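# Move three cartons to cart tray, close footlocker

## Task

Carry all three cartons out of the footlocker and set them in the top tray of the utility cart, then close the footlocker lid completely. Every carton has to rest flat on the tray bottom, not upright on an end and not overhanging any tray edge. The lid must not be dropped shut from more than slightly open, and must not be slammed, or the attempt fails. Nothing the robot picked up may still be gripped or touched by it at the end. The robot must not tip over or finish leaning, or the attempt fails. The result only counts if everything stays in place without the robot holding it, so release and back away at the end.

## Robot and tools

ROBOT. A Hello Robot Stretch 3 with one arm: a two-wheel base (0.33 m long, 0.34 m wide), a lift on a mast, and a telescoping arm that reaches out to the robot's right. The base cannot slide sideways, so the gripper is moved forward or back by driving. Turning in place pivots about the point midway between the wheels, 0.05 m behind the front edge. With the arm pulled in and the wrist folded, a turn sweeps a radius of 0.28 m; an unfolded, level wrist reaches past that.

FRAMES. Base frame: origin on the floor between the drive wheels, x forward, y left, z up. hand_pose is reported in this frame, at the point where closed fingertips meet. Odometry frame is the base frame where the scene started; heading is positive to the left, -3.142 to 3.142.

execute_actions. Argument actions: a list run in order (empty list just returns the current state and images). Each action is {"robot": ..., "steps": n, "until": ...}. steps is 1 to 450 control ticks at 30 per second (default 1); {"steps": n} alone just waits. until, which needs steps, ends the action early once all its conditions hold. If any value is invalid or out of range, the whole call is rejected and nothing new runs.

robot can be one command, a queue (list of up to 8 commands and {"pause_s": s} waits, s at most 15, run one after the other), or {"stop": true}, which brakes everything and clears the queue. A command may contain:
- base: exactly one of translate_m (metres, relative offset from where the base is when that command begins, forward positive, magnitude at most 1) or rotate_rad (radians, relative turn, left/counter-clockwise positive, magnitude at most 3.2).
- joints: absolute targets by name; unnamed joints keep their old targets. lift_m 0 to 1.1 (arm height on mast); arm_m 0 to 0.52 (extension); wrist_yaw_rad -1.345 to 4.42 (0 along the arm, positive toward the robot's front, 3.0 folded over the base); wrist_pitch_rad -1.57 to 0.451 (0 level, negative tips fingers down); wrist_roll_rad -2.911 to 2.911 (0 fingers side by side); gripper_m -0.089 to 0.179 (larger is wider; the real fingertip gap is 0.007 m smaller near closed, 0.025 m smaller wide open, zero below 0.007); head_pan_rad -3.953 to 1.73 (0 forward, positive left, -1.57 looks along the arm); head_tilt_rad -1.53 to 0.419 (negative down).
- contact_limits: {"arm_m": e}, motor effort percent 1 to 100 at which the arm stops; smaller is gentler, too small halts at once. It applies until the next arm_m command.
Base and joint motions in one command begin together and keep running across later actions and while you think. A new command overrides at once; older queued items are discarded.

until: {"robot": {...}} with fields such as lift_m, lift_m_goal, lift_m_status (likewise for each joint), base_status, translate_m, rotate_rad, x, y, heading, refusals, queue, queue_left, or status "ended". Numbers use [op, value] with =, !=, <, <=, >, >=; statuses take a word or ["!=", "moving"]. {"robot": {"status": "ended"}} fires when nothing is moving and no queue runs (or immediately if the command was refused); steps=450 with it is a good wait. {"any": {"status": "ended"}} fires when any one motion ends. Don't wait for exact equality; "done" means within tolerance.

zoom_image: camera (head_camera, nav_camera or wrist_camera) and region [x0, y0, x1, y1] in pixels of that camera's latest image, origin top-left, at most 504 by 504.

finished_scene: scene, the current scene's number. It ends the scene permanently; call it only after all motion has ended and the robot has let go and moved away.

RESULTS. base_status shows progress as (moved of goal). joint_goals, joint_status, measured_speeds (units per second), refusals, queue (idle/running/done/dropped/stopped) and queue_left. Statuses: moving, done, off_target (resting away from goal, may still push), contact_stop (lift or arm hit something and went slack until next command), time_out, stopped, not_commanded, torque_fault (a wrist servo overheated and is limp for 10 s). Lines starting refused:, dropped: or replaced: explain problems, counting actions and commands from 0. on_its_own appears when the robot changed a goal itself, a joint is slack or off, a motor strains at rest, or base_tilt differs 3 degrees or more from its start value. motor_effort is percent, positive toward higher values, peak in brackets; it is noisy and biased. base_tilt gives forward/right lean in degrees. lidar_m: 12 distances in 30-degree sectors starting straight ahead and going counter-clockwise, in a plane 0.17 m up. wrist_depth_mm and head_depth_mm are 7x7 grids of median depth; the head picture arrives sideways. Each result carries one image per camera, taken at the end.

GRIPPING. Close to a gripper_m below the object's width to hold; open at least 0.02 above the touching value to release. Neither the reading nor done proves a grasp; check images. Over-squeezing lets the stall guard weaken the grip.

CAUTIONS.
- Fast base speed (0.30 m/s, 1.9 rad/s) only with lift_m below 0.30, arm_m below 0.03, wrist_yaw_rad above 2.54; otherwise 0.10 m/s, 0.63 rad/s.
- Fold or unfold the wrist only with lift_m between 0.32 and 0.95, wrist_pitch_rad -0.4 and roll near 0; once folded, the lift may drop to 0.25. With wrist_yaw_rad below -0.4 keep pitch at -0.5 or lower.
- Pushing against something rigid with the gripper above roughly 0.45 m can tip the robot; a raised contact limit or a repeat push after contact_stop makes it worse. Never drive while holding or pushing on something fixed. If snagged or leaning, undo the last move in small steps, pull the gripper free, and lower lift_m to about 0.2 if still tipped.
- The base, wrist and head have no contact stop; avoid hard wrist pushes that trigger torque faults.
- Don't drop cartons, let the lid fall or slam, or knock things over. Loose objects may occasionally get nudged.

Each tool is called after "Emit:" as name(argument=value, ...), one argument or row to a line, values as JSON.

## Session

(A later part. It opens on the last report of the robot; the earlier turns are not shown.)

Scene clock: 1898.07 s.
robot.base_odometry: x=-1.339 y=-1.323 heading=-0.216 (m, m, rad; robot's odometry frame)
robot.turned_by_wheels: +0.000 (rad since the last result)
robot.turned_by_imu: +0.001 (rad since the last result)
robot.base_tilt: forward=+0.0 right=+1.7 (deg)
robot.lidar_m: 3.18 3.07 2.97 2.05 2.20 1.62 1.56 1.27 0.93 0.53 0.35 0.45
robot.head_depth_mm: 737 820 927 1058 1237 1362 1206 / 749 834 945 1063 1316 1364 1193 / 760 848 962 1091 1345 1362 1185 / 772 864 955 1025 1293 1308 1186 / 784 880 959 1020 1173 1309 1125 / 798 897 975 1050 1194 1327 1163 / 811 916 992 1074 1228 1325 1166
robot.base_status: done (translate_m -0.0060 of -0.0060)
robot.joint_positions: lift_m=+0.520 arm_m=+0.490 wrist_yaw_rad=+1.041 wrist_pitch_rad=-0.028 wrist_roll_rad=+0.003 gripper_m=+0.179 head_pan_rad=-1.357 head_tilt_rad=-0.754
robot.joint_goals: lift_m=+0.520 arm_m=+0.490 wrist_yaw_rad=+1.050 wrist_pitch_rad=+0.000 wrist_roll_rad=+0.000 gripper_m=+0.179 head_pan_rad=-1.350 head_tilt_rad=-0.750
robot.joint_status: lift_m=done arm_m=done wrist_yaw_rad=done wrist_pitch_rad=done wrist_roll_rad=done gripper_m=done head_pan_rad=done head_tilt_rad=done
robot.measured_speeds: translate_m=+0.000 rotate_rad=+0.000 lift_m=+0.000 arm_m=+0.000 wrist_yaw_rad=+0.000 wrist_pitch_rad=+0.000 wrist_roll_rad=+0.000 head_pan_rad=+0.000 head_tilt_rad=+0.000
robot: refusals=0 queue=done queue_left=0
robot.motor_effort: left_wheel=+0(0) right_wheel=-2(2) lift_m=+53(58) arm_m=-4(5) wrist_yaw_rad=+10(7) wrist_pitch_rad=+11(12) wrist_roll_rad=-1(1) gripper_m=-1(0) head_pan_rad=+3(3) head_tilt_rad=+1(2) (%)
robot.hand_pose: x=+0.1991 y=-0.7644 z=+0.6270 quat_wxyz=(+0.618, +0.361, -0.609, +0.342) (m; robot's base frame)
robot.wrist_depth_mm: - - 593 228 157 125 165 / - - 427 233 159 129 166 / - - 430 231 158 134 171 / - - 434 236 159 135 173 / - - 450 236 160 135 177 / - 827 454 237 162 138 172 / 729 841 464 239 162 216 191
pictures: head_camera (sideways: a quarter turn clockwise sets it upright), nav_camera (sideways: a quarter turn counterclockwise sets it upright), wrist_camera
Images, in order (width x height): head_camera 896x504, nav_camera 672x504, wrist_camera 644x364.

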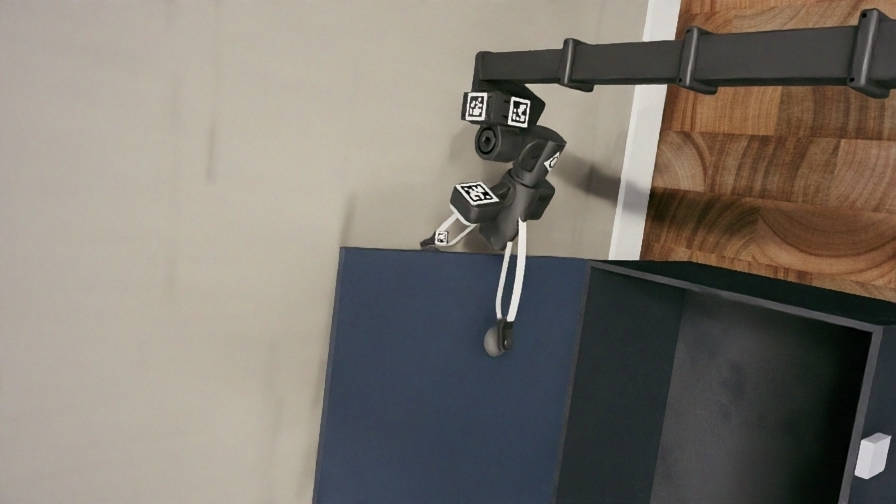

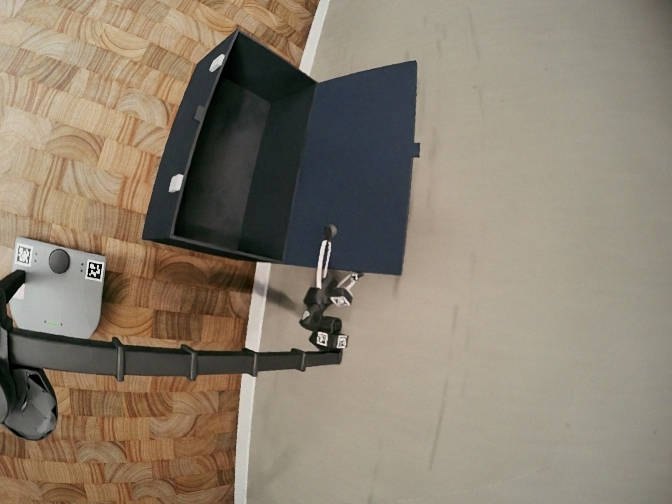

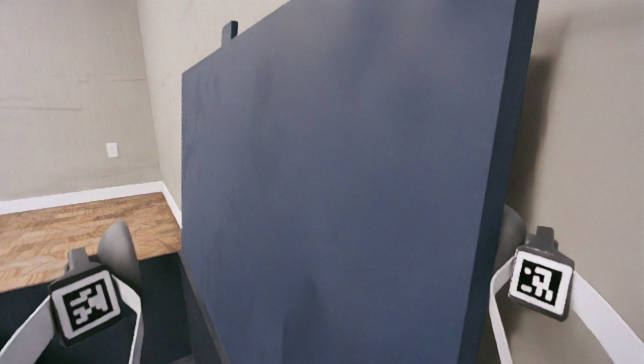

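Emit:
execute_actions(
  actions=[
    {"robot":{"joints":{"lift_m":0.57}},"steps":40,"until":{"robot":{"status":"ended"}}},
    {"robot":{"joints":{"gripper_m":0.16,"arm_m":0.497}},"steps":20},
    {"robot":{"joints":{"gripper_m":0.14,"arm_m":0.504}},"steps":20},
    {"robot":{"joints":{"gripper_m":0.12,"arm_m":0.511}},"steps":25},
  ],
)

Scene clock: 1916.20 s.
robot.base_odometry: x=-1.339 y=-1.323 heading=-0.217 (m, m, rad; robot's odometry frame)
robot.turned_by_wheels: -0.001 (rad since the last result)
robot.turned_by_imu: +0.000 (rad since the last result)
robot.base_tilt: forward=-0.1 right=+1.7 (deg)
robot.lidar_m: 3.18 3.07 2.97 2.05 2.20 1.62 1.56 1.27 0.93 0.54 0.35 0.45
robot.head_depth_mm: 737 821 929 1042 1239 - - / 748 838 945 1038 1288 1368 1190 / 760 853 963 1058 1318 1364 1188 / 772 868 954 1059 1267 1304 1190 / 786 882 959 1042 1172 1315 1125 / 797 897 976 1052 1190 1338 1163 / 812 913 989 1074 1225 1337 1166
robot.base_status: done (translate_m -0.0060 of -0.0060)
robot.joint_positions: lift_m=+0.570 arm_m=+0.511 wrist_yaw_rad=+1.016 wrist_pitch_rad=-0.028 wrist_roll_rad=+0.003 gripper_m=+0.120 head_pan_rad=-1.357 head_tilt_rad=-0.754
robot.joint_goals: lift_m=+0.570 arm_m=+0.511 wrist_yaw_rad=+1.050 wrist_pitch_rad=+0.000 wrist_roll_rad=+0.000 gripper_m=+0.120 head_pan_rad=-1.350 head_tilt_rad=-0.750
robot.joint_status: lift_m=done arm_m=done wrist_yaw_rad=done wrist_pitch_rad=done wrist_roll_rad=done gripper_m=done head_pan_rad=done head_tilt_rad=done
robot.measured_speeds: translate_m=+0.000 rotate_rad=+0.000 lift_m=+0.000 arm_m=+0.000 wrist_yaw_rad=+0.000 wrist_pitch_rad=+0.000 wrist_roll_rad=+0.000 head_pan_rad=+0.000 head_tilt_rad=+0.000
robot: refusals=0 queue=done queue_left=0
robot.on_its_own: right_wheel is at rest, and its effort (+26) is outside its rest range (-18 to +18); wrist_yaw_rad is at rest, and its effort (+38) is outside its rest range (-12 to +12)
robot.motor_effort: left_wheel=-13(13) right_wheel=+26(26) lift_m=+53(54) arm_m=+2(3) wrist_yaw_rad=+38(39) wrist_pitch_rad=+11(12) wrist_roll_rad=-1(1) gripper_m=-7(78) head_pan_rad=+3(3) head_tilt_rad=+2(3) (%)
robot.hand_pose: x=+0.1957 y=-0.7904 z=+0.6771 quat_wxyz=(+0.622, +0.353, -0.614, +0.335) (m; robot's base frame)
robot.wrist_depth_mm: - - 539 319 139 161 145 / - - 432 199 139 170 148 / - - 357 201 140 176 150 / - - 357 202 141 184 154 / - - 325 203 142 186 156 / - - 327 205 142 185 160 / 716 822 345 205 148 208 157
pictures: head_camera (sideways: a quarter turn clockwise sets it upright), nav_camera (sideways: a quarter turn counterclockwise sets it upright), wrist_camera
Images, in order (width x height): head_camera 896x504, nav_camera 672x504, wrist_camera 644x364.

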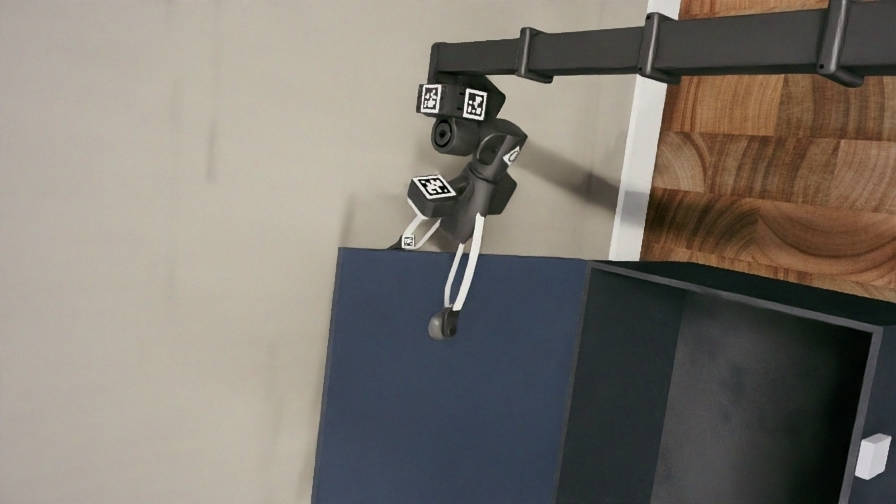

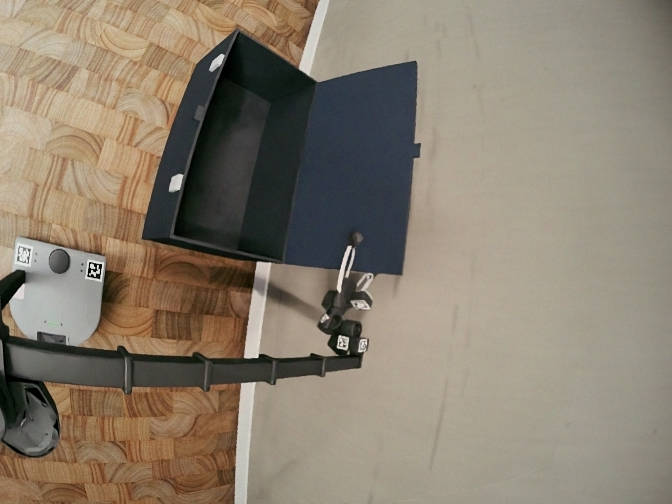

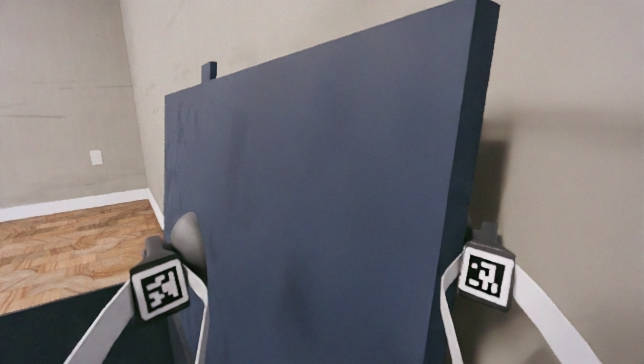

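Emit:
execute_actions(
  actions=[
    {"robot":{"base":{"translate_m":-0.012},"joints":{"wrist_yaw_rad":1.04}},"steps":30,"until":{"robot":{"status":"ended"}}},
    {"robot":{"joints":{"arm_m":0.495}},"steps":20},
    {"robot":{"joints":{"arm_m":0.48}},"steps":25},
  ],
)

Scene clock: 1926.70 s.
robot.base_odometry: x=-1.351 y=-1.320 heading=-0.216 (m, m, rad; robot's odometry frame)
robot.turned_by_wheels: +0.001 (rad since the last result)
robot.turned_by_imu: +0.003 (rad since the last result)
robot.base_tilt: forward=+0.0 right=+1.7 (deg)
robot.lidar_m: 3.19 3.07 2.96 2.04 2.20 1.61 1.55 1.27 0.93 0.58 0.35 0.45
robot.head_depth_mm: 738 822 926 1045 1234 - - / 748 835 946 1048 1295 1365 1192 / 760 849 964 1072 1334 1363 1190 / 772 864 967 1062 1284 1333 1185 / 784 882 968 981 1171 1304 1127 / 797 899 977 1018 1192 1328 1164 / 815 914 986 1038 1231 1322 1158
robot.base_status: done (translate_m -0.0120 of -0.0120)
robot.joint_positions: lift_m=+0.570 arm_m=+0.480 wrist_yaw_rad=+1.035 wrist_pitch_rad=-0.017 wrist_roll_rad=+0.003 gripper_m=+0.120 head_pan_rad=-1.357 head_tilt_rad=-0.754
robot.joint_goals: lift_m=+0.570 arm_m=+0.480 wrist_yaw_rad=+1.040 wrist_pitch_rad=+0.000 wrist_roll_rad=+0.000 gripper_m=+0.120 head_pan_rad=-1.350 head_tilt_rad=-0.750
robot.joint_status: lift_m=done arm_m=done wrist_yaw_rad=done wrist_pitch_rad=done wrist_roll_rad=done gripper_m=done head_pan_rad=done head_tilt_rad=done
robot.measured_speeds: translate_m=+0.000 rotate_rad=+0.000 lift_m=+0.000 arm_m=+0.000 wrist_yaw_rad=+0.000 wrist_pitch_rad=+0.000 wrist_roll_rad=+0.000 head_pan_rad=+0.000 head_tilt_rad=+0.000
robot: refusals=0 queue=done queue_left=0
robot.motor_effort: left_wheel=+1(14) right_wheel=-3(25) lift_m=+53(53) arm_m=-3(3) wrist_yaw_rad=+5(38) wrist_pitch_rad=+7(11) wrist_roll_rad=-1(1) gripper_m=+0(7) head_pan_rad=+3(3) head_tilt_rad=+0(2) (%)
robot.hand_pose: x=+0.1985 y=-0.7560 z=+0.6798 quat_wxyz=(+0.617, +0.356, -0.612, +0.344) (m; robot's base frame)
robot.wrist_depth_mm: - - 681 366 121 213 170 / - - 367 178 125 216 175 / - - 340 186 132 222 177 / - - 370 191 136 225 180 / - - 362 198 139 224 184 / - - 381 208 145 219 188 / 723 836 436 216 155 251 188
pictures: head_camera (sideways: a quarter turn clockwise sets it upright), nav_camera (sideways: a quarter turn counterclockwise sets it upright), wrist_camera
Images, in order (width x height): head_camera 896x504, nav_camera 672x504, wrist_camera 644x364.

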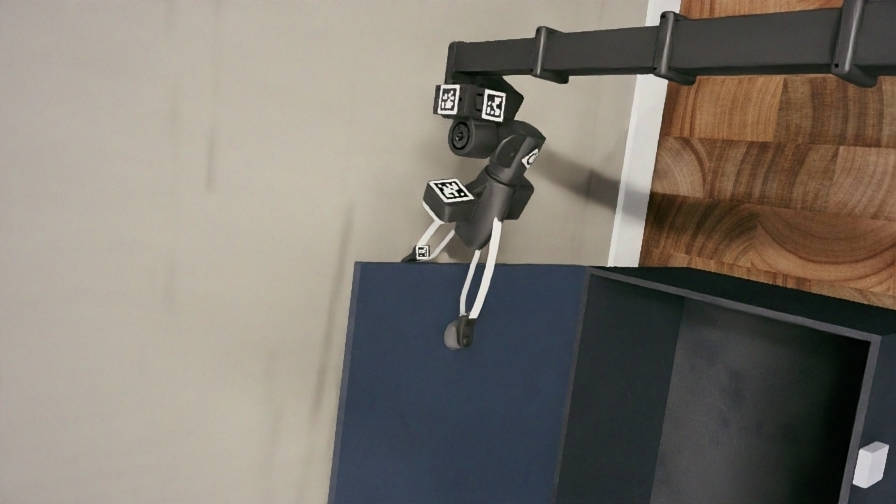

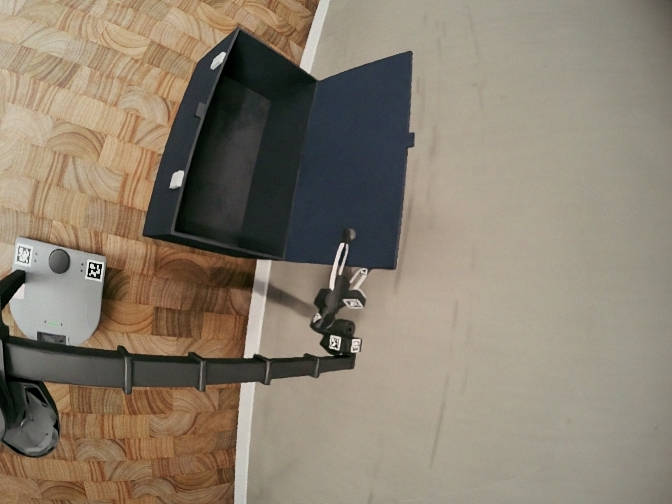

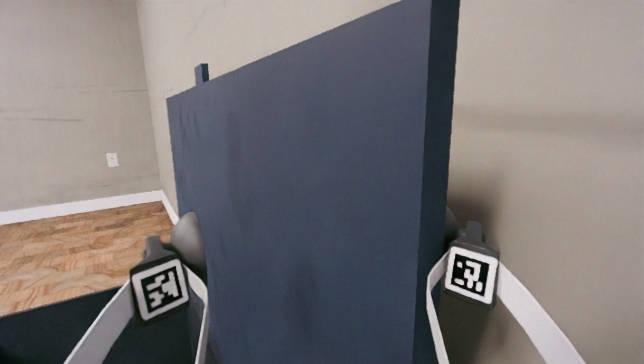

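Emit:
execute_actions(
  actions=[
    {"robot":{"joints":{"gripper_m":0.105,"arm_m":0.474}},"steps":25},
    {"robot":{"joints":{"arm_m":0.462}},"steps":25},
    {"robot":{"joints":{"arm_m":0.45}},"steps":30},
  ],
)

Scene clock: 1933.37 s.
robot.base_odometry: x=-1.351 y=-1.320 heading=-0.216 (m, m, rad; robot's odometry frame)
robot.turned_by_wheels: +0.000 (rad since the last result)
robot.turned_by_imu: +0.001 (rad since the last result)
robot.base_tilt: forward=-0.1 right=+1.6 (deg)
robot.lidar_m: 3.19 3.10 2.96 2.05 2.19 1.61 1.55 1.27 0.93 0.58 0.35 0.45
robot.head_depth_mm: 737 823 929 1050 1220 1362 - / 750 835 945 1052 1305 1371 1190 / 761 850 966 1083 1355 1366 1191 / 771 866 984 1095 1305 1334 1191 / 786 882 1001 911 1174 1307 1127 / 799 896 1027 911 1190 1343 1162 / 810 917 1045 943 1227 1336 1165
robot.base_status: done (translate_m -0.0120 of -0.0120)
robot.joint_positions: lift_m=+0.570 arm_m=+0.450 wrist_yaw_rad=+1.047 wrist_pitch_rad=-0.028 wrist_roll_rad=+0.000 gripper_m=+0.105 head_pan_rad=-1.357 head_tilt_rad=-0.754
robot.joint_goals: lift_m=+0.570 arm_m=+0.450 wrist_yaw_rad=+1.040 wrist_pitch_rad=+0.000 wrist_roll_rad=+0.000 gripper_m=+0.105 head_pan_rad=-1.350 head_tilt_rad=-0.750
robot.joint_status: lift_m=done arm_m=done wrist_yaw_rad=done wrist_pitch_rad=done wrist_roll_rad=done gripper_m=done head_pan_rad=done head_tilt_rad=done
robot.measured_speeds: translate_m=+0.000 rotate_rad=+0.000 lift_m=+0.000 arm_m=+0.000 wrist_yaw_rad=+0.000 wrist_pitch_rad=+0.000 wrist_roll_rad=+0.000 head_pan_rad=+0.000 head_tilt_rad=+0.000
robot: refusals=0 queue=done queue_left=0
robot.motor_effort: left_wheel=+1(3) right_wheel=-3(5) lift_m=+53(53) arm_m=-3(4) wrist_yaw_rad=-8(23) wrist_pitch_rad=+12(14) wrist_roll_rad=+0(1) gripper_m=-1(61) head_pan_rad=+3(3) head_tilt_rad=+2(1) (%)
robot.hand_pose: x=+0.1998 y=-0.7231 z=+0.6770 quat_wxyz=(+0.618, +0.362, -0.607, +0.345) (m; robot's base frame)
robot.wrist_depth_mm: - - 78 459 318 245 197 / - 202 80 479 328 249 198 / - - 85 497 333 254 204 / - - 90 488 343 258 207 / - - 95 474 388 263 212 / - - 140 454 390 255 214 / 736 866 582 113 382 288 217
pictures: head_camera (sideways: a quarter turn clockwise sets it upright), nav_camera (sideways: a quarter turn counterclockwise sets it upright), wrist_camera
Images, in order (width x height): head_camera 896x504, nav_camera 672x504, wrist_camera 644x364.

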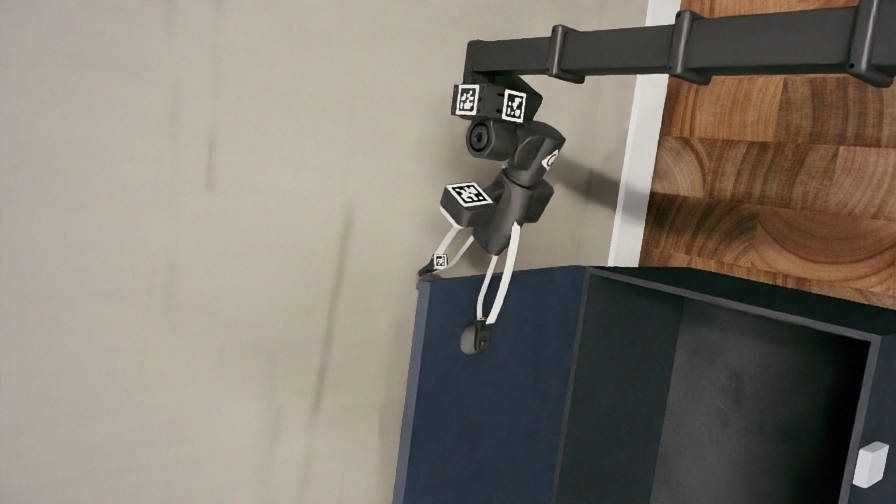

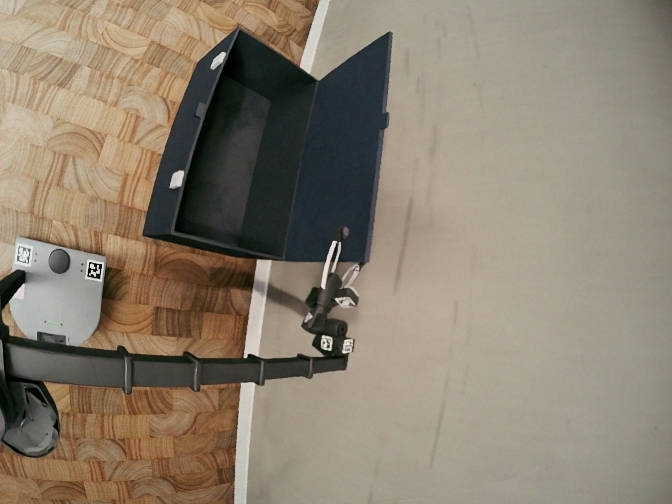

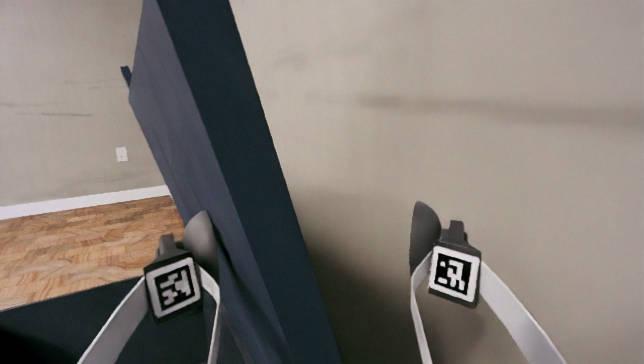

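Emit:
execute_actions(
  actions=[
    {"robot":{"joints":{"gripper_m":0.13,"arm_m":0.46}},"steps":20},
    {"robot":{"joints":{"gripper_m":0.155,"arm_m":0.47}},"steps":20},
    {"robot":{"joints":{"gripper_m":0.179,"arm_m":0.481}},"steps":25},
    {"robot":{"base":{"translate_m":-0.03}},"steps":50,"until":{"robot":{"status":"ended"}}},
  ],
)

Scene clock: 1977.27 s.
robot.base_odometry: x=-1.380 y=-1.314 heading=-0.216 (m, m, rad; robot's odometry frame)
robot.turned_by_wheels: +0.000 (rad since the last result)
robot.turned_by_imu: +0.002 (rad since the last result)
robot.base_tilt: forward=+0.0 right=+1.7 (deg)
robot.lidar_m: 3.22 3.11 2.97 2.05 2.16 1.58 1.52 1.27 0.93 0.70 0.36 0.45
robot.head_depth_mm: 738 823 926 1042 1235 - - / 749 833 945 1043 1293 1359 1193 / 763 846 964 1070 1325 1367 1192 / 772 864 984 1120 1357 1361 1187 / 785 882 1007 966 1151 1285 1127 / 800 900 1026 910 1189 1332 1162 / 810 916 1044 940 1231 1325 1163
robot.base_status: done (translate_m -0.0300 of -0.0300)
robot.joint_positions: lift_m=+0.570 arm_m=+0.481 wrist_yaw_rad=+1.048 wrist_pitch_rad=-0.025 wrist_roll_rad=+0.000 gripper_m=+0.179 head_pan_rad=-1.357 head_tilt_rad=-0.754
robot.joint_goals: lift_m=+0.570 arm_m=+0.481 wrist_yaw_rad=+1.040 wrist_pitch_rad=+0.000 wrist_roll_rad=+0.000 gripper_m=+0.179 head_pan_rad=-1.350 head_tilt_rad=-0.750
robot.joint_status: lift_m=done arm_m=done wrist_yaw_rad=done wrist_pitch_rad=done wrist_roll_rad=done gripper_m=done head_pan_rad=done head_tilt_rad=done
robot.measured_speeds: translate_m=+0.000 rotate_rad=+0.000 lift_m=+0.000 arm_m=+0.000 wrist_yaw_rad=+0.000 wrist_pitch_rad=+0.000 wrist_roll_rad=+0.000 head_pan_rad=+0.000 head_tilt_rad=+0.000
robot: refusals=0 queue=done queue_left=0
robot.motor_effort: left_wheel=+2(3) right_wheel=-6(12) lift_m=+53(53) arm_m=+3(2) wrist_yaw_rad=-10(9) wrist_pitch_rad=+10(11) wrist_roll_rad=+0(0) gripper_m=+0(81) head_pan_rad=+3(3) head_tilt_rad=+2(0) (%)
robot.hand_pose: x=+0.2000 y=-0.7532 z=+0.6777 quat_wxyz=(+0.617, +0.362, -0.607, +0.346) (m; robot's base frame)
robot.wrist_depth_mm: - - 727 402 279 215 173 / 89 - 788 421 291 219 175 / - - 857 441 297 224 180 / - 100 932 459 306 228 183 / - 103 - 479 314 251 186 / - 108 854 502 327 259 181 / 792 855 402 528 339 243 201
pictures: head_camera (sideways: a quarter turn clockwise sets it upright), nav_camera (sideways: a quarter turn counterclockwise sets it upright), wrist_camera
Images, in order (width x height): head_camera 896x504, nav_camera 672x504, wrist_camera 644x364.

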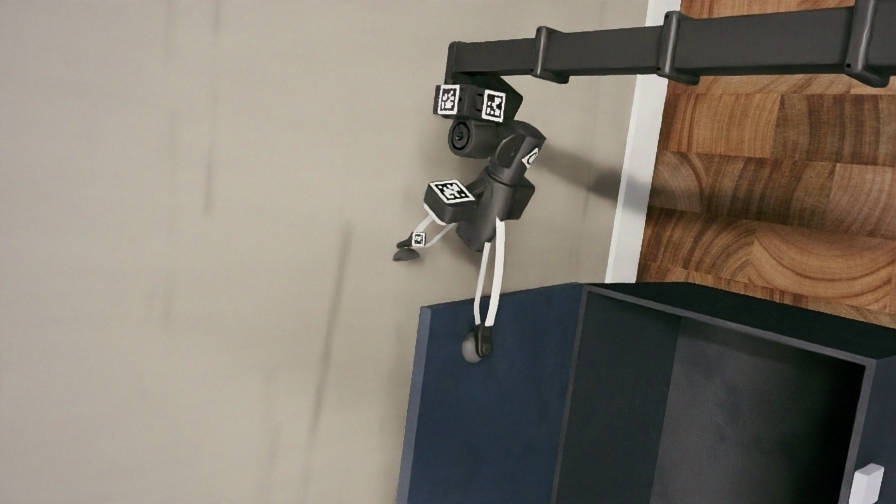

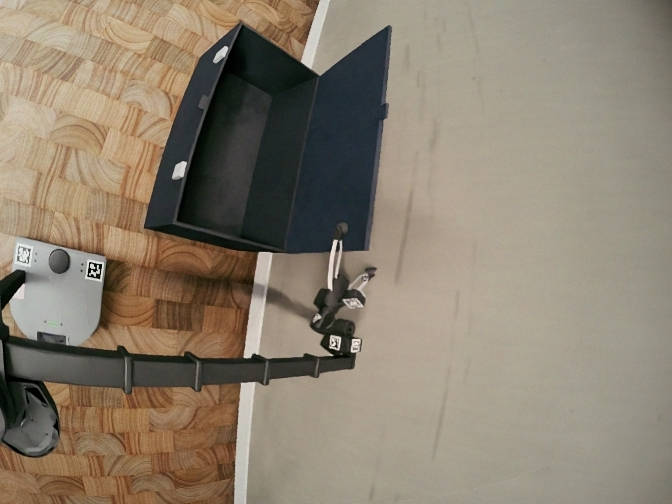

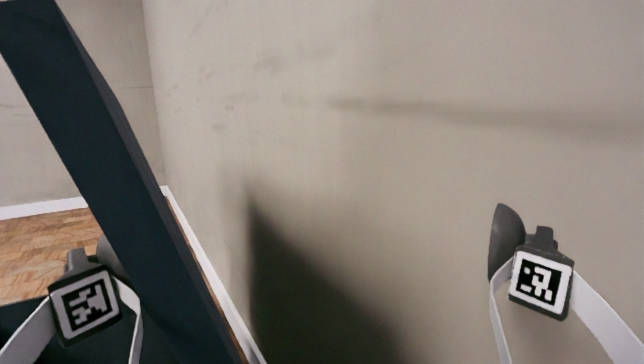

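Emit:
execute_actions(
  actions=[
    {"robot":{"base":{"translate_m":0.012},"joints":{"arm_m":0.447}},"steps":30,"until":{"robot":{"status":"ended"}}},
    {"robot":{"joints":{"wrist_yaw_rad":0.9}},"steps":20,"until":{"robot":{"status":"ended"}}},
    {"robot":{"base":{"translate_m":0.017},"joints":{"arm_m":0.411}},"steps":30,"until":{"robot":{"status":"ended"}}},
    {"robot":{"joints":{"wrist_yaw_rad":0.75}},"steps":20,"until":{"robot":{"status":"ended"}}},
    {"robot":{"base":{"translate_m":0.022},"joints":{"arm_m":0.38}},"steps":30,"until":{"robot":{"status":"ended"}}},
    {"robot":{"joints":{"wrist_yaw_rad":0.6}},"steps":20,"until":{"robot":{"status":"ended"}}},
  ],
)

Scene clock: 1990.97 s.
robot.base_odometry: x=-1.330 y=-1.325 heading=-0.216 (m, m, rad; robot's odometry frame)
robot.turned_by_wheels: +0.000 (rad since the last result)
robot.turned_by_imu: +0.002 (rad since the last result)
robot.base_tilt: forward=-0.1 right=+1.6 (deg)
robot.lidar_m: 3.17 3.06 2.96 2.05 2.19 1.63 1.57 1.27 0.93 0.50 0.34 0.45
robot.head_depth_mm: 736 822 925 1065 1230 1364 - / 750 834 942 1084 1366 1368 1190 / 762 851 965 1088 1384 1371 1193 / 771 864 984 1088 1278 1316 1188 / 787 880 1002 908 1176 1301 1128 / 799 899 1026 912 1193 1334 1167 / 812 914 1048 935 1222 1332 1166
robot.base_status: done (translate_m +0.0220 of +0.0220)
robot.joint_positions: lift_m=+0.570 arm_m=+0.380 wrist_yaw_rad=+0.613 wrist_pitch_rad=-0.023 wrist_roll_rad=-0.004 gripper_m=+0.179 head_pan_rad=-1.357 head_tilt_rad=-0.754
robot.joint_goals: lift_m=+0.570 arm_m=+0.380 wrist_yaw_rad=+0.600 wrist_pitch_rad=+0.000 wrist_roll_rad=+0.000 gripper_m=+0.179 head_pan_rad=-1.350 head_tilt_rad=-0.750
robot.joint_status: lift_m=done arm_m=moving wrist_yaw_rad=moving wrist_pitch_rad=done wrist_roll_rad=done gripper_m=done head_pan_rad=done head_tilt_rad=done
robot.measured_speeds: translate_m=+0.000 rotate_rad=+0.000 lift_m=+0.000 arm_m=+0.000 wrist_yaw_rad=+0.000 wrist_pitch_rad=+0.000 wrist_roll_rad=+0.000 head_pan_rad=+0.000 head_tilt_rad=+0.000
robot: refusals=0 queue=running queue_left=0
robot.motor_effort: left_wheel=+2(6) right_wheel=-6(9) lift_m=+52(52) arm_m=-1(5) wrist_yaw_rad=-16(29) wrist_pitch_rad=+9(14) wrist_roll_rad=+1(1) gripper_m=+0(0) head_pan_rad=+3(3) head_tilt_rad=+2(0) (%)
robot.hand_pose: x=+0.1257 y=-0.7342 z=+0.6782 quat_wxyz=(+0.678, +0.221, -0.670, +0.206) (m; robot's base frame)
robot.wrist_depth_mm: 680 89 393 326 276 240 212 / 120 94 400 342 287 247 218 / 145 108 402 354 295 254 222 / 189 126 113 368 306 261 230 / 273 145 121 380 317 278 234 / 654 168 131 402 330 291 233 / 639 255 147 406 340 285 255
pictures: head_camera (sideways: a quarter turn clockwise sets it upright), nav_camera (sideways: a quarter turn counterclockwise sets it upright), wrist_camera
Images, in order (width x height): head_camera 896x504, nav_camera 672x504, wrist_camera 644x364.

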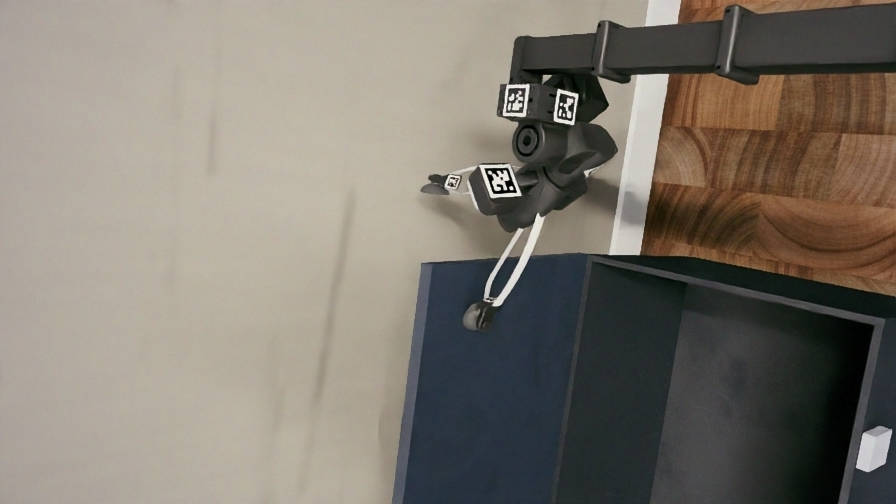

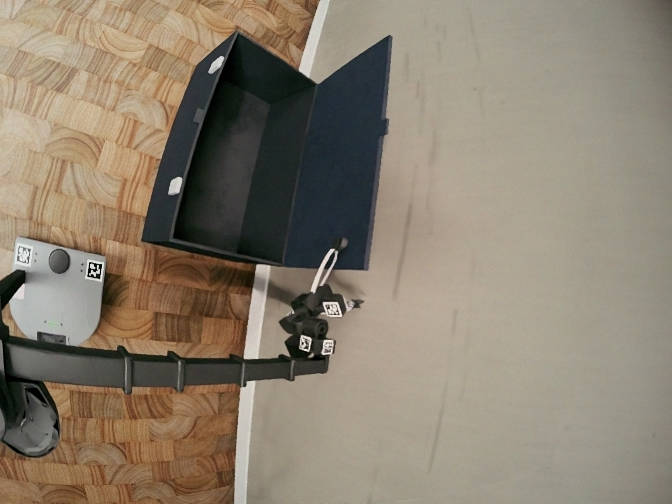

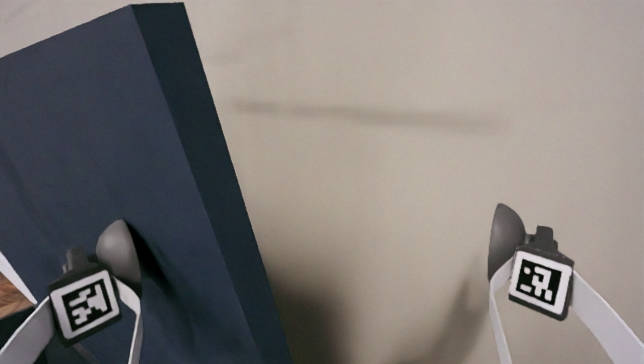

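Works as planned. Continue, adding extra overlap.

Emit:
execute_actions(
  actions=[
    {"robot":{"base":{"translate_m":0.035},"joints":{"arm_m":0.35}},"steps":35,"until":{"robot":{"status":"ended"}}},
    {"robot":{"joints":{"wrist_yaw_rad":0.45}},"steps":22},
    {"robot":{"base":{"translate_m":0.035},"joints":{"arm_m":0.326}},"steps":35,"until":{"robot":{"status":"ended"}}},
    {"robot":{"joints":{"wrist_yaw_rad":0.3}},"steps":22},
    {"robot":{"base":{"translate_m":0.035},"joints":{"arm_m":0.306}},"steps":35,"until":{"robot":{"status":"ended"}}},
    {"robot":{"joints":{"wrist_yaw_rad":0.15}},"steps":22},
    {"robot":{"base":{"translate_m":0.036},"joints":{"arm_m":0.29,"head_pan_rad":-1.57}},"steps":35,"until":{"robot":{"status":"ended"}}},
    {"robot":{"joints":{"wrist_yaw_rad":0.0}},"steps":25},
  ],
)

Scene clock: 2009.87 s.
robot.base_odometry: x=-1.192 y=-1.355 heading=-0.216 (m, m, rad; robot's odometry frame)
robot.turned_by_wheels: +0.000 (rad since the last result)
robot.turned_by_imu: +0.002 (rad since the last result)
robot.base_tilt: forward=+0.0 right=+1.6 (deg)
robot.lidar_m: 3.03 2.94 2.96 2.08 2.12 1.78 1.71 1.27 0.93 0.32 0.33 0.45
robot.head_depth_mm: 768 861 985 1136 1358 1372 1197 / 765 861 980 1137 1352 1392 - / 765 858 976 1130 1269 1339 1196 / 761 856 975 1077 - 1314 1169 / 762 851 966 895 1104 1280 1166 / 754 849 963 888 1094 1280 1165 / 755 847 956 888 1090 1278 1164
robot.base_status: done (translate_m +0.0360 of +0.0360)
robot.joint_positions: lift_m=+0.570 arm_m=+0.290 wrist_yaw_rad=+0.010 wrist_pitch_rad=-0.024 wrist_roll_rad=-0.004 gripper_m=+0.179 head_pan_rad=-1.563 head_tilt_rad=-0.754
robot.joint_goals: lift_m=+0.570 arm_m=+0.290 wrist_yaw_rad=+0.000 wrist_pitch_rad=+0.000 wrist_roll_rad=+0.000 gripper_m=+0.179 head_pan_rad=-1.570 head_tilt_rad=-0.750
robot.joint_status: lift_m=done arm_m=done wrist_yaw_rad=done wrist_pitch_rad=done wrist_roll_rad=done gripper_m=done head_pan_rad=done head_tilt_rad=done
robot.measured_speeds: translate_m=+0.000 rotate_rad=+0.000 lift_m=+0.000 arm_m=+0.000 wrist_yaw_rad=+0.000 wrist_pitch_rad=+0.000 wrist_roll_rad=+0.000 head_pan_rad=+0.000 head_tilt_rad=+0.000
robot: refusals=0 queue=done queue_left=0
robot.motor_effort: left_wheel=+1(5) right_wheel=-5(8) lift_m=+52(53) arm_m=-2(4) wrist_yaw_rad=-11(28) wrist_pitch_rad=+10(11) wrist_roll_rad=+1(1) gripper_m=-1(1) head_pan_rad=-3(22) head_tilt_rad=+2(1) (%)
robot.hand_pose: x=-0.0189 y=-0.6908 z=+0.6780 quat_wxyz=(+0.709, +0.012, -0.705, -0.005) (m; robot's base frame)
robot.wrist_depth_mm: 332 332 335 339 336 340 336 / 133 134 134 349 350 354 353 / 143 143 143 358 366 357 364 / 154 154 155 370 380 375 377 / 166 165 167 392 395 388 394 / - 181 182 401 410 410 408 / - 199 199 419 424 422 422
pictures: head_camera (sideways: a quarter turn clockwise sets it upright), nav_camera (sideways: a quarter turn counterclockwise sets it upright), wrist_camera
Images, in order (width x height): head_camera 896x504, nav_camera 672x504, wrist_camera 644x364.

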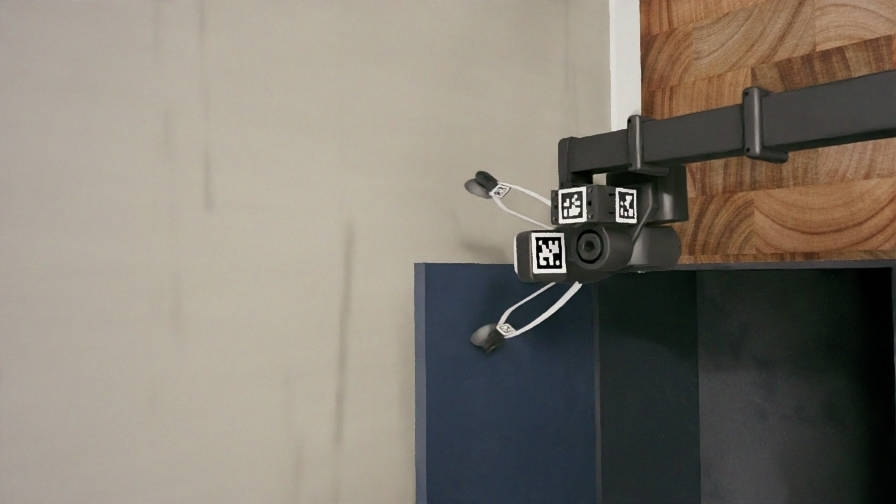

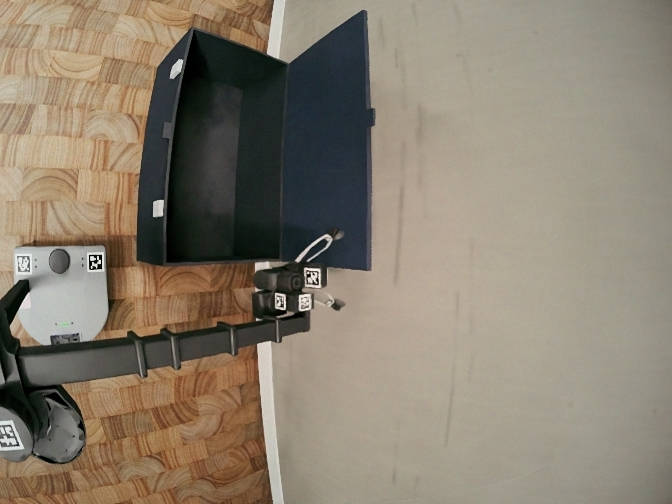

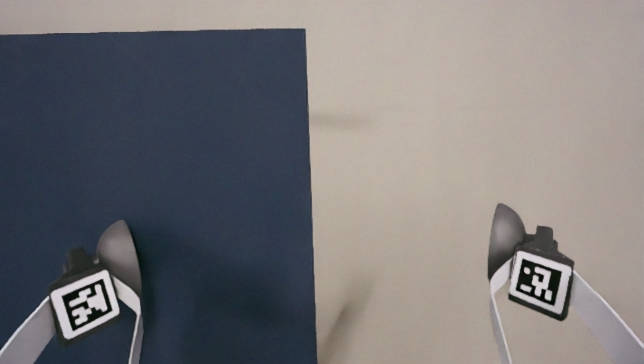

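Emit:
execute_actions(
  actions=[
    {"robot":{"joints":{"wrist_yaw_rad":-0.09,"arm_m":0.284}},"steps":25},
    {"robot":{"base":{"translate_m":0.09}},"steps":80,"until":{"robot":{"status":"ended"}}},
  ],
)

Scene clock: 2024.00 s.
robot.base_odometry: x=-1.105 y=-1.374 heading=-0.217 (m, m, rad; robot's odometry frame)
robot.turned_by_wheels: +0.000 (rad since the last result)
robot.turned_by_imu: +0.001 (rad since the last result)
robot.base_tilt: forward=+0.0 right=+1.6 (deg)
robot.lidar_m: 2.95 2.87 2.97 2.17 2.10 1.87 1.79 1.27 0.33 0.32 0.33 0.45
robot.head_depth_mm: 768 861 982 1145 1359 1374 1201 / 767 859 975 1131 1352 1394 - / 765 858 973 1083 1274 1317 1151 / 762 854 972 873 - 1287 1167 / 757 852 972 869 1099 1288 1170 / 758 850 965 897 1094 1280 1165 / 755 847 958 893 1088 1275 1162
robot.base_status: done (translate_m +0.0900 of +0.0900)
robot.joint_positions: lift_m=+0.570 arm_m=+0.284 wrist_yaw_rad=-0.089 wrist_pitch_rad=-0.024 wrist_roll_rad=-0.004 gripper_m=+0.179 head_pan_rad=-1.563 head_tilt_rad=-0.754
robot.joint_goals: lift_m=+0.570 arm_m=+0.284 wrist_yaw_rad=-0.090 wrist_pitch_rad=+0.000 wrist_roll_rad=+0.000 gripper_m=+0.179 head_pan_rad=-1.570 head_tilt_rad=-0.750
robot.joint_status: lift_m=done arm_m=done wrist_yaw_rad=done wrist_pitch_rad=done wrist_roll_rad=done gripper_m=done head_pan_rad=done head_tilt_rad=done
robot.measured_speeds: translate_m=+0.000 rotate_rad=+0.000 lift_m=+0.000 arm_m=+0.000 wrist_yaw_rad=+0.000 wrist_pitch_rad=+0.000 wrist_roll_rad=+0.000 head_pan_rad=+0.000 head_tilt_rad=+0.000
robot: refusals=0 queue=done queue_left=0
robot.motor_effort: left_wheel=-1(5) right_wheel=-1(4) lift_m=+52(53) arm_m=-3(5) wrist_yaw_rad=-1(13) wrist_pitch_rad=+10(10) wrist_roll_rad=+1(1) gripper_m=+0(0) head_pan_rad=-3(3) head_tilt_rad=+0(1) (%)
robot.hand_pose: x=-0.0442 y=-0.6838 z=+0.6780 quat_wxyz=(+0.707, -0.023, -0.705, -0.040) (m; robot's base frame)
robot.wrist_depth_mm: 318 319 332 343 352 366 376 / 135 137 142 145 151 383 397 / 143 146 150 155 162 395 412 / 153 156 161 166 175 411 425 / 162 167 174 179 190 423 440 / - 184 188 196 425 440 462 / - 197 205 214 446 476 478
pictures: head_camera (sideways: a quarter turn clockwise sets it upright), nav_camera (sideways: a quarter turn counterclockwise sets it upright), wrist_camera
Images, in order (width x height): head_camera 896x504, nav_camera 672x504, wrist_camera 644x364.

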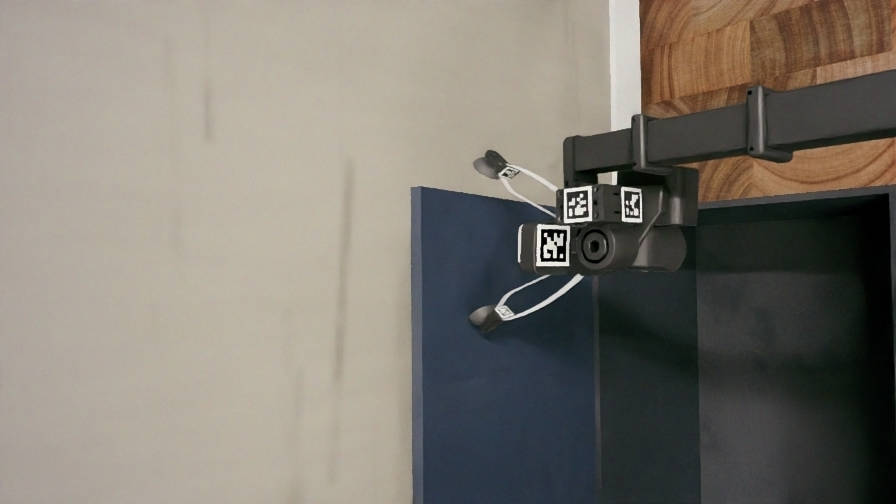

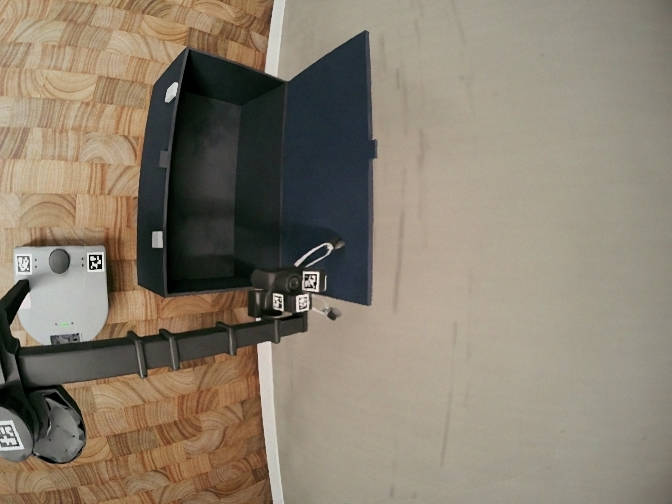

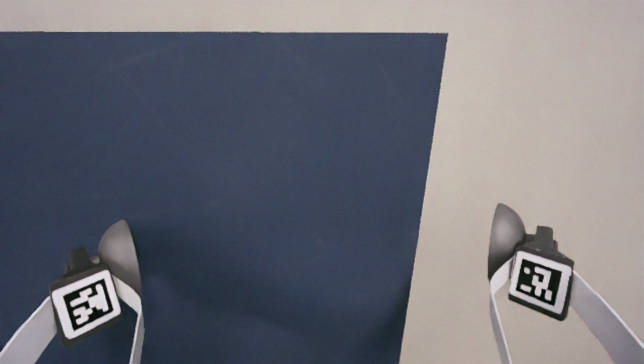

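Emit:
execute_actions(
  actions=[
    {"robot":{"base":{"translate_m":0.315}},"steps":200,"until":{"robot":{"status":"ended"}}},
    {"robot":{"joints":{"wrist_yaw_rad":0,"gripper_m":0.11,"arm_m":0.28}},"steps":30},
    {"robot":{"joints":{"gripper_m":0.035,"arm_m":0.272}},"steps":35},
  ],
)

Scene clock: 2036.50 s.
robot.base_odometry: x=-0.797 y=-1.442 heading=-0.217 (m, m, rad; robot's odometry frame)
robot.turned_by_wheels: +0.000 (rad since the last result)
robot.turned_by_imu: +0.002 (rad since the last result)
robot.base_tilt: forward=+0.0 right=+1.7 (deg)
robot.lidar_m: 2.64 2.60 2.93 2.86 2.42 2.19 2.11 0.45 0.33 0.32 0.33 0.45
robot.head_depth_mm: 770 866 984 883 1132 1180 1128 / 764 862 978 911 1125 1309 - / 765 857 975 911 1025 1295 1172 / 763 854 970 870 978 1302 1170 / 760 851 967 900 1104 1283 1170 / 757 852 964 894 1096 1282 1163 / 756 846 961 891 1090 1253 1144
robot.base_status: done (translate_m +0.3150 of +0.3150)
robot.joint_positions: lift_m=+0.570 arm_m=+0.272 wrist_yaw_rad=-0.007 wrist_pitch_rad=-0.024 wrist_roll_rad=-0.004 gripper_m=+0.035 head_pan_rad=-1.563 head_tilt_rad=-0.754
robot.joint_goals: lift_m=+0.570 arm_m=+0.272 wrist_yaw_rad=+0.000 wrist_pitch_rad=+0.000 wrist_roll_rad=+0.000 gripper_m=+0.035 head_pan_rad=-1.570 head_tilt_rad=-0.750
robot.joint_status: lift_m=done arm_m=done wrist_yaw_rad=done wrist_pitch_rad=done wrist_roll_rad=done gripper_m=moving head_pan_rad=done head_tilt_rad=done
robot.measured_speeds: translate_m=+0.000 rotate_rad=+0.000 lift_m=+0.000 arm_m=+0.000 wrist_yaw_rad=+0.000 wrist_pitch_rad=+0.000 wrist_roll_rad=+0.000 head_pan_rad=+0.000 head_tilt_rad=+0.000
robot: refusals=0 queue=running queue_left=0
robot.motor_effort: left_wheel=-1(3) right_wheel=+0(6) lift_m=+52(53) arm_m=-3(4) wrist_yaw_rad=+8(13) wrist_pitch_rad=+10(10) wrist_roll_rad=+1(1) gripper_m=-2(86) head_pan_rad=-3(4) head_tilt_rad=+2(1) (%)
robot.hand_pose: x=-0.0234 y=-0.6728 z=+0.6780 quat_wxyz=(+0.709, +0.006, -0.706, -0.011) (m; robot's base frame)
robot.wrist_depth_mm: 342 344 344 145 357 357 359 / 150 151 153 154 154 156 157 / 160 162 162 165 166 167 168 / 172 174 176 177 180 180 182 / 185 188 187 192 191 194 198 / 200 203 204 209 212 214 216 / 220 220 226 227 231 232 237
pictures: head_camera (sideways: a quarter turn clockwise sets it upright), nav_camera (sideways: a quarter turn counterclockwise sets it upright), wrist_camera
Images, in order (width x height): head_camera 896x504, nav_camera 672x504, wrist_camera 644x364.

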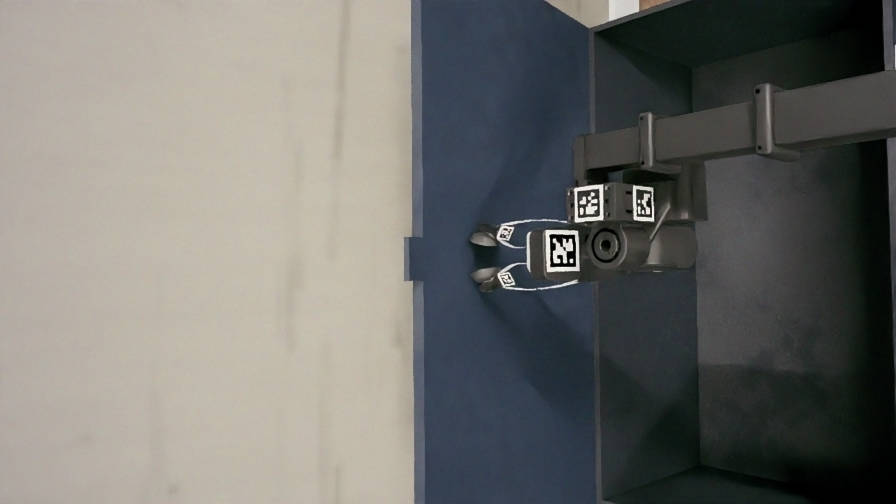

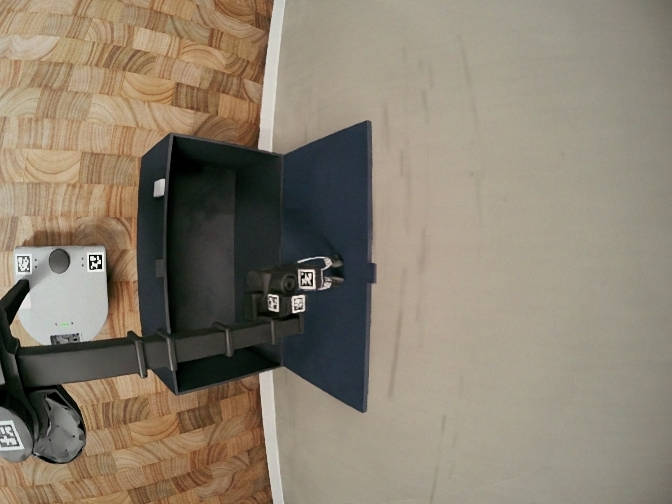

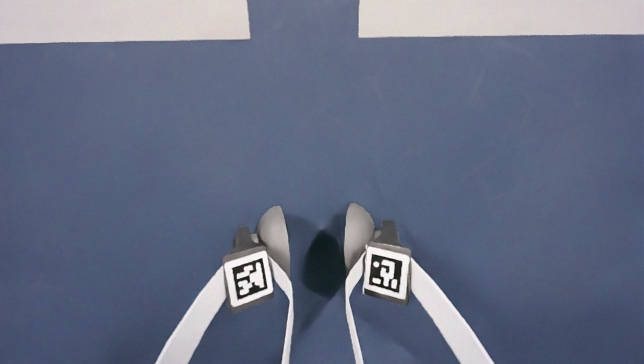

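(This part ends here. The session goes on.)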